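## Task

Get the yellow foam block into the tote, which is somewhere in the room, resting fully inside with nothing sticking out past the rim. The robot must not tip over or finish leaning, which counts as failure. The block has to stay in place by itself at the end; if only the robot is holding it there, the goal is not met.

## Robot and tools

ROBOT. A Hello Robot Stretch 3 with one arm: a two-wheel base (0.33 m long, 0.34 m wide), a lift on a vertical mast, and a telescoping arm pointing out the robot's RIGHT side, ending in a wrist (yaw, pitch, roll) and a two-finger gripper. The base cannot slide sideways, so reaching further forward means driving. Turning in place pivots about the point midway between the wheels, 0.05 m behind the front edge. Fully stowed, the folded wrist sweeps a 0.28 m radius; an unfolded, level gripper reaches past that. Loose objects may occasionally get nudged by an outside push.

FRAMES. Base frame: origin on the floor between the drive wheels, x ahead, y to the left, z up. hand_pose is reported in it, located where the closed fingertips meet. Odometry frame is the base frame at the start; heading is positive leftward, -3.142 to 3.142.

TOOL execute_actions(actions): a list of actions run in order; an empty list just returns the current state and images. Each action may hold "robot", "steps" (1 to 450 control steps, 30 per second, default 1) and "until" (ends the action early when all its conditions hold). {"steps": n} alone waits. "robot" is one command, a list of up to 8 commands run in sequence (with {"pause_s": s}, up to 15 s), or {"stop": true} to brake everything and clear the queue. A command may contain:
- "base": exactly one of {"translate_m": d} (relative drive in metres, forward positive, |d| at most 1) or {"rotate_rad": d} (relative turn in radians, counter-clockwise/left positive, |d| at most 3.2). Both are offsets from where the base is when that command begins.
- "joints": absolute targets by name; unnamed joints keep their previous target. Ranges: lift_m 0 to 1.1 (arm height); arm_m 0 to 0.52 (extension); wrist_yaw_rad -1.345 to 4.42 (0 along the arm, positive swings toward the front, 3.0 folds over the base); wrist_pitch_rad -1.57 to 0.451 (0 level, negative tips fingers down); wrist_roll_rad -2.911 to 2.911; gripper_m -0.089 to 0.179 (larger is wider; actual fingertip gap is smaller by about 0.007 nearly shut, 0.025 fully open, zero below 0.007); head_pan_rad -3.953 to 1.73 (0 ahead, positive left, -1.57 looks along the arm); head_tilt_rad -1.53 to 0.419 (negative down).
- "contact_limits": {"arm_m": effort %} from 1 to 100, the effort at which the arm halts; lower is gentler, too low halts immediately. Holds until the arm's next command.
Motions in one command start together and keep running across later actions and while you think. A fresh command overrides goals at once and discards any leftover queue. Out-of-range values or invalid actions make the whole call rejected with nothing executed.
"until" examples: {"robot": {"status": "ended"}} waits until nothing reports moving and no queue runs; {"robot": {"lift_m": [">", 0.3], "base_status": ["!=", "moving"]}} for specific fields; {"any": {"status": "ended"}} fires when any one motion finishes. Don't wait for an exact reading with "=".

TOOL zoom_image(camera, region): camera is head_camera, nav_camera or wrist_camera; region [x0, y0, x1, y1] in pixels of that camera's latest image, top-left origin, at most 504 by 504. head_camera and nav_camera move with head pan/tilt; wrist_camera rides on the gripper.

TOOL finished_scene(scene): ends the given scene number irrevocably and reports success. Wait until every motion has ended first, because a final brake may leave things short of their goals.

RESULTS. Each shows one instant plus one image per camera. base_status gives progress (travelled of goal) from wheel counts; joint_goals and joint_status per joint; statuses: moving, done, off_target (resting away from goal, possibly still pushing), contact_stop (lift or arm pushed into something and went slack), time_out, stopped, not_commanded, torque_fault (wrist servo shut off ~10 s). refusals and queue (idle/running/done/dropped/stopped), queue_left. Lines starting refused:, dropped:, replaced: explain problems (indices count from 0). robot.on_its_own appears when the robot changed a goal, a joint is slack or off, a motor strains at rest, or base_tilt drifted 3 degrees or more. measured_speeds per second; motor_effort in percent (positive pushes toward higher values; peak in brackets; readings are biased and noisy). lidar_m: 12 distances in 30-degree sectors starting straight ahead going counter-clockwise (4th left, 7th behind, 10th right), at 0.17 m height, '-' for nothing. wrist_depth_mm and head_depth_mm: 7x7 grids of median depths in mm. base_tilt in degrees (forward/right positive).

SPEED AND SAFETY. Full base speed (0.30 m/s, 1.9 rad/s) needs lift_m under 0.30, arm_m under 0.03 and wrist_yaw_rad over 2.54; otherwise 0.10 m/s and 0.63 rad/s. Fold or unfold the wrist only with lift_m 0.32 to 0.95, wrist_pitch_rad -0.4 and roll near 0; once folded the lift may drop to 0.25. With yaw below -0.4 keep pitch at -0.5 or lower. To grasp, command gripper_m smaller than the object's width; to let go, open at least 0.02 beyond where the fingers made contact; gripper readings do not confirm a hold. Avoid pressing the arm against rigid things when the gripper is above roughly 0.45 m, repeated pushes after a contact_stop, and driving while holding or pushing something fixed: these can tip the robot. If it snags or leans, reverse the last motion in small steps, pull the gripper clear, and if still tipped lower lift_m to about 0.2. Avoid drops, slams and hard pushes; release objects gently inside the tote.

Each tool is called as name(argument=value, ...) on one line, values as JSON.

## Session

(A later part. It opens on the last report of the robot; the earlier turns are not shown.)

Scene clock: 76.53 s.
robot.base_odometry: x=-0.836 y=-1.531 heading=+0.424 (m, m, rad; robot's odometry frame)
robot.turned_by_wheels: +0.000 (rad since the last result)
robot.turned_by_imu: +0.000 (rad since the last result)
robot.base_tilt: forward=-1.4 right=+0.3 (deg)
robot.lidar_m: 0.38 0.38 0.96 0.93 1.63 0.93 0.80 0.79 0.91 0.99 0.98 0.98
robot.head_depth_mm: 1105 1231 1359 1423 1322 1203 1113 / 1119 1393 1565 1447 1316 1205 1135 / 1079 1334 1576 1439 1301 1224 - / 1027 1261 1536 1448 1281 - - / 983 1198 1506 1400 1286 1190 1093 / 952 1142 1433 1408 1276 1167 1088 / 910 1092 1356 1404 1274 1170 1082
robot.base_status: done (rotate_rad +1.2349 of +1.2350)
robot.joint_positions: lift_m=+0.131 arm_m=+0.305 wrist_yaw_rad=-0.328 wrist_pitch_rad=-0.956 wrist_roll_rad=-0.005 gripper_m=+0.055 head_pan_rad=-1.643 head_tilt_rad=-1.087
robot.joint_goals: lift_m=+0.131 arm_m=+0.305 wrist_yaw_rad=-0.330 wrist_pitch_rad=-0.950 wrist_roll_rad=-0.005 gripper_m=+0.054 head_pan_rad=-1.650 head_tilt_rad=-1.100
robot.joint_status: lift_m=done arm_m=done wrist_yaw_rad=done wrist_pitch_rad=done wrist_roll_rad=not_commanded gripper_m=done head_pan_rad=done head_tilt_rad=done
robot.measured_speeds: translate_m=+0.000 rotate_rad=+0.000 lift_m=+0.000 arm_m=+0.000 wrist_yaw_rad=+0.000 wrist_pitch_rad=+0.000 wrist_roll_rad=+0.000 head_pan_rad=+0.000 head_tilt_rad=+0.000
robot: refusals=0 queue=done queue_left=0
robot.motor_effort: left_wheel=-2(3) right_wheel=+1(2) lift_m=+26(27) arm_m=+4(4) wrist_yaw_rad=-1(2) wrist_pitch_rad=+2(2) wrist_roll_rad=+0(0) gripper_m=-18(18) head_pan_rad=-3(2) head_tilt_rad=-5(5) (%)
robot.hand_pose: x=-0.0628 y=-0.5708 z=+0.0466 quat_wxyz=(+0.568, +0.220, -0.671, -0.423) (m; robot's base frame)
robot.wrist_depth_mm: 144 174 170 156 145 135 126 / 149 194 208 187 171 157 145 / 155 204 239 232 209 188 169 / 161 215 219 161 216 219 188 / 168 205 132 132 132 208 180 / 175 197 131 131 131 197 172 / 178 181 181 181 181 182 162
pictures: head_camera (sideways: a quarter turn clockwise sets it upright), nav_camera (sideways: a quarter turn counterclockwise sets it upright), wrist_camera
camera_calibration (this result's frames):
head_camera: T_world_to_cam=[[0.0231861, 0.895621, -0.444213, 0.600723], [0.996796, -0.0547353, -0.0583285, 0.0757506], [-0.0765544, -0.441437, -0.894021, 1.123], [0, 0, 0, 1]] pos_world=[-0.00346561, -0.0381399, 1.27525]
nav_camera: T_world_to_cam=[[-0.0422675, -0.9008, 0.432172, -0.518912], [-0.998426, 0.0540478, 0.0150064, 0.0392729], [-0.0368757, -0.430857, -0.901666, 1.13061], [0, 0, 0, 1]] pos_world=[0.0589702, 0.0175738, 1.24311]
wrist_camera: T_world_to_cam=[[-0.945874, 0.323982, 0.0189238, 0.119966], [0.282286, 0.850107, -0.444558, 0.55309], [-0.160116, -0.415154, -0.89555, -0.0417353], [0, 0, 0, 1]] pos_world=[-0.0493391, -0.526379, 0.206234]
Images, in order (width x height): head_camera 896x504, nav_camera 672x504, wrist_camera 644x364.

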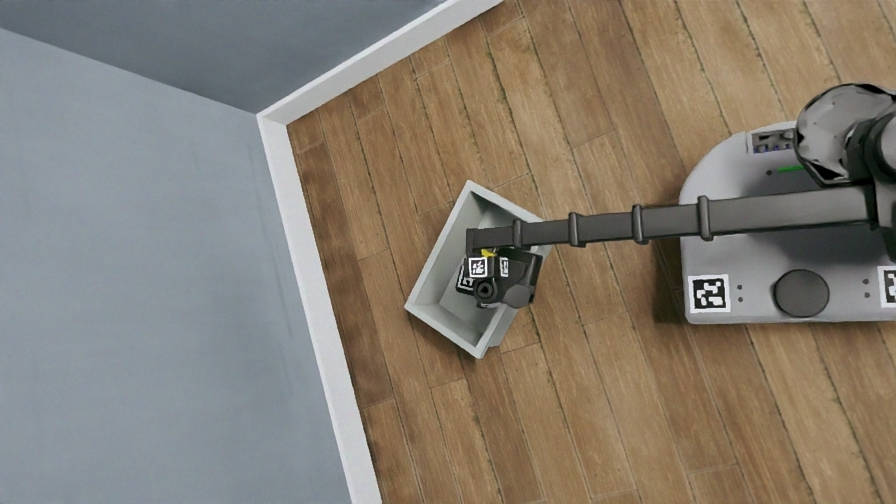

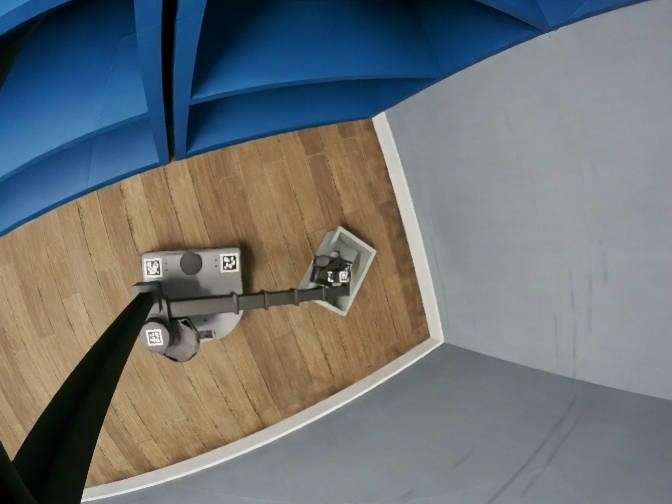

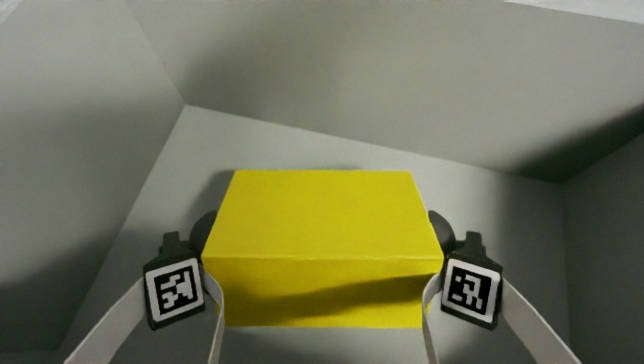

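execute_actions(actions=[{"robot": {"joints": {"lift_m": 0.123}}, "steps": 10}, {"robot": [{"joints": {"gripper_m": 0.135}}, {"joints": {"lift_m": 0.25}}], "steps": 300, "until": {"robot": {"status": "ended"}}}])

Scene clock: 80.17 s.
robot.base_odometry: x=-0.836 y=-1.531 heading=+0.424 (m, m, rad; robot's odometry frame)
robot.turned_by_wheels: +0.000 (rad since the last result)
robot.turned_by_imu: -0.001 (rad since the last result)
robot.base_tilt: forward=-1.5 right=+0.3 (deg)
robot.lidar_m: 0.38 0.38 0.96 0.93 1.64 0.93 0.80 0.79 0.91 0.99 0.98 0.98
robot.head_depth_mm: 1113 1239 1360 1421 1327 1211 1114 / 1124 1398 1575 1448 1315 1200 - / 1077 1319 1567 1437 1307 1231 - / 1031 1260 1528 1468 1277 - - / 985 1201 1513 1378 1283 1196 1090 / 949 1144 1437 1410 1285 1177 1078 / 912 1089 1360 1414 1271 1164 1081
robot.base_status: done (rotate_rad +1.2349 of +1.2350)
robot.joint_positions: lift_m=+0.250 arm_m=+0.305 wrist_yaw_rad=-0.328 wrist_pitch_rad=-0.956 wrist_roll_rad=-0.005 gripper_m=+0.135 head_pan_rad=-1.643 head_tilt_rad=-1.087
robot.joint_goals: lift_m=+0.250 arm_m=+0.305 wrist_yaw_rad=-0.330 wrist_pitch_rad=-0.950 wrist_roll_rad=-0.005 gripper_m=+0.135 head_pan_rad=-1.650 head_tilt_rad=-1.100
robot.joint_status: lift_m=done arm_m=done wrist_yaw_rad=done wrist_pitch_rad=done wrist_roll_rad=not_commanded gripper_m=done head_pan_rad=done head_tilt_rad=done
robot.measured_speeds: translate_m=+0.000 rotate_rad=+0.000 lift_m=+0.000 arm_m=+0.000 wrist_yaw_rad=+0.000 wrist_pitch_rad=+0.000 wrist_roll_rad=+0.000 head_pan_rad=+0.000 head_tilt_rad=+0.000
robot: refusals=0 queue=done queue_left=0
robot.motor_effort: left_wheel=-2(2) right_wheel=+2(3) lift_m=+31(31) arm_m=+4(4) wrist_yaw_rad=-2(1) wrist_pitch_rad=+2(2) wrist_roll_rad=+0(0) gripper_m=+1(87) head_pan_rad=-2(2) head_tilt_rad=-6(6) (%)
robot.hand_pose: x=-0.0628 y=-0.5708 z=+0.1654 quat_wxyz=(+0.568, +0.220, -0.671, -0.423) (m; robot's base frame)
robot.wrist_depth_mm: 411 439 454 450 450 451 451 / 410 412 411 411 415 413 415 / 381 376 264 251 382 383 385 / 353 250 328 312 267 235 351 / 331 215 323 329 324 255 324 / 310 - 307 266 308 - 306 / 290 239 290 253 290 243 294
pictures: head_camera (sideways: a quarter turn clockwise sets it upright), nav_camera (sideways: a quarter turn counterclockwise sets it upright), wrist_camera
camera_calibration (this result's frames):
head_camera: T_world_to_cam=[[0.023186, 0.895621, -0.444213, 0.600723], [0.996796, -0.0547352, -0.0583285, 0.0757506], [-0.0765543, -0.441437, -0.894021, 1.123], [0, 0, 0, 1]] pos_world=[-0.0034656, -0.0381399, 1.27525]
nav_camera: T_world_to_cam=[[-0.0422674, -0.9008, 0.432172, -0.518912], [-0.998426, 0.0540477, 0.0150064, 0.0392729], [-0.0368757, -0.430857, -0.901666, 1.13061], [0, 0, 0, 1]] pos_world=[0.0589702, 0.0175738, 1.24311]
wrist_camera: T_world_to_cam=[[-0.945874, 0.323983, 0.0189239, 0.117719], [0.282294, 0.850128, -0.444514, 0.605895], [-0.160102, -0.415112, -0.895572, 0.064679], [0, 0, 0, 1]] pos_world=[-0.0493381, -0.526378, 0.325026]
Images, in order (width x height): head_camera 896x504, nav_camera 672x504, wrist_camera 644x364.

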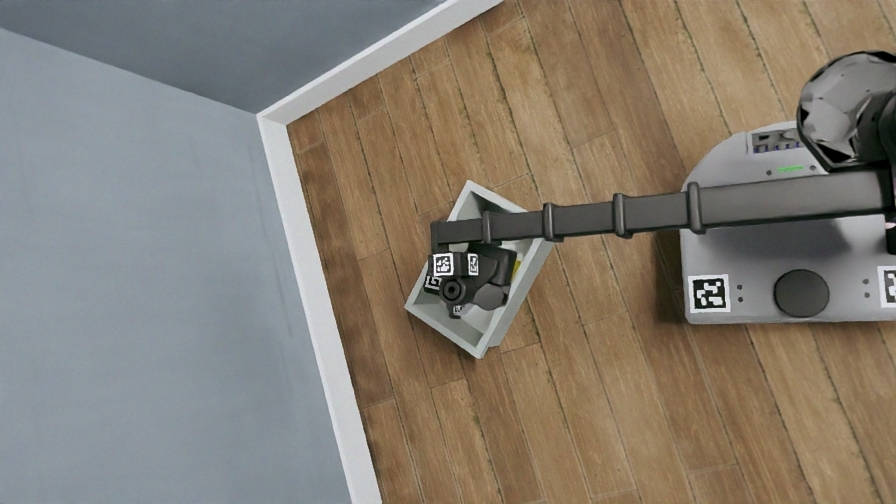

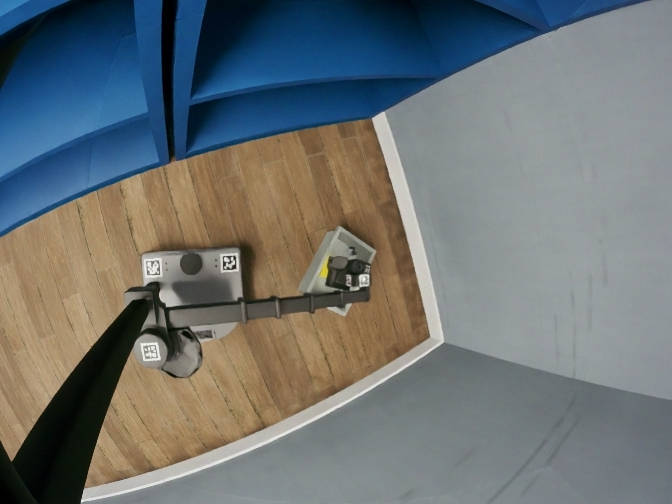

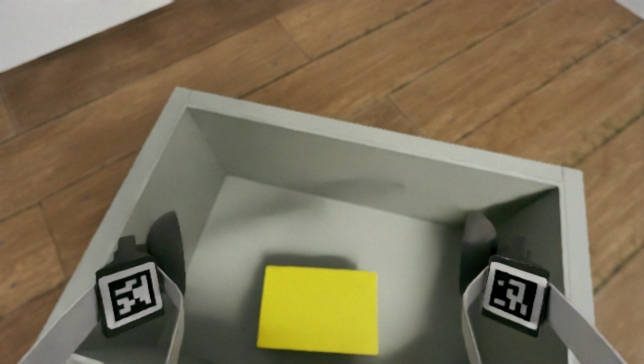

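finished_scene(scene=2)

The scene is finished: the task was done.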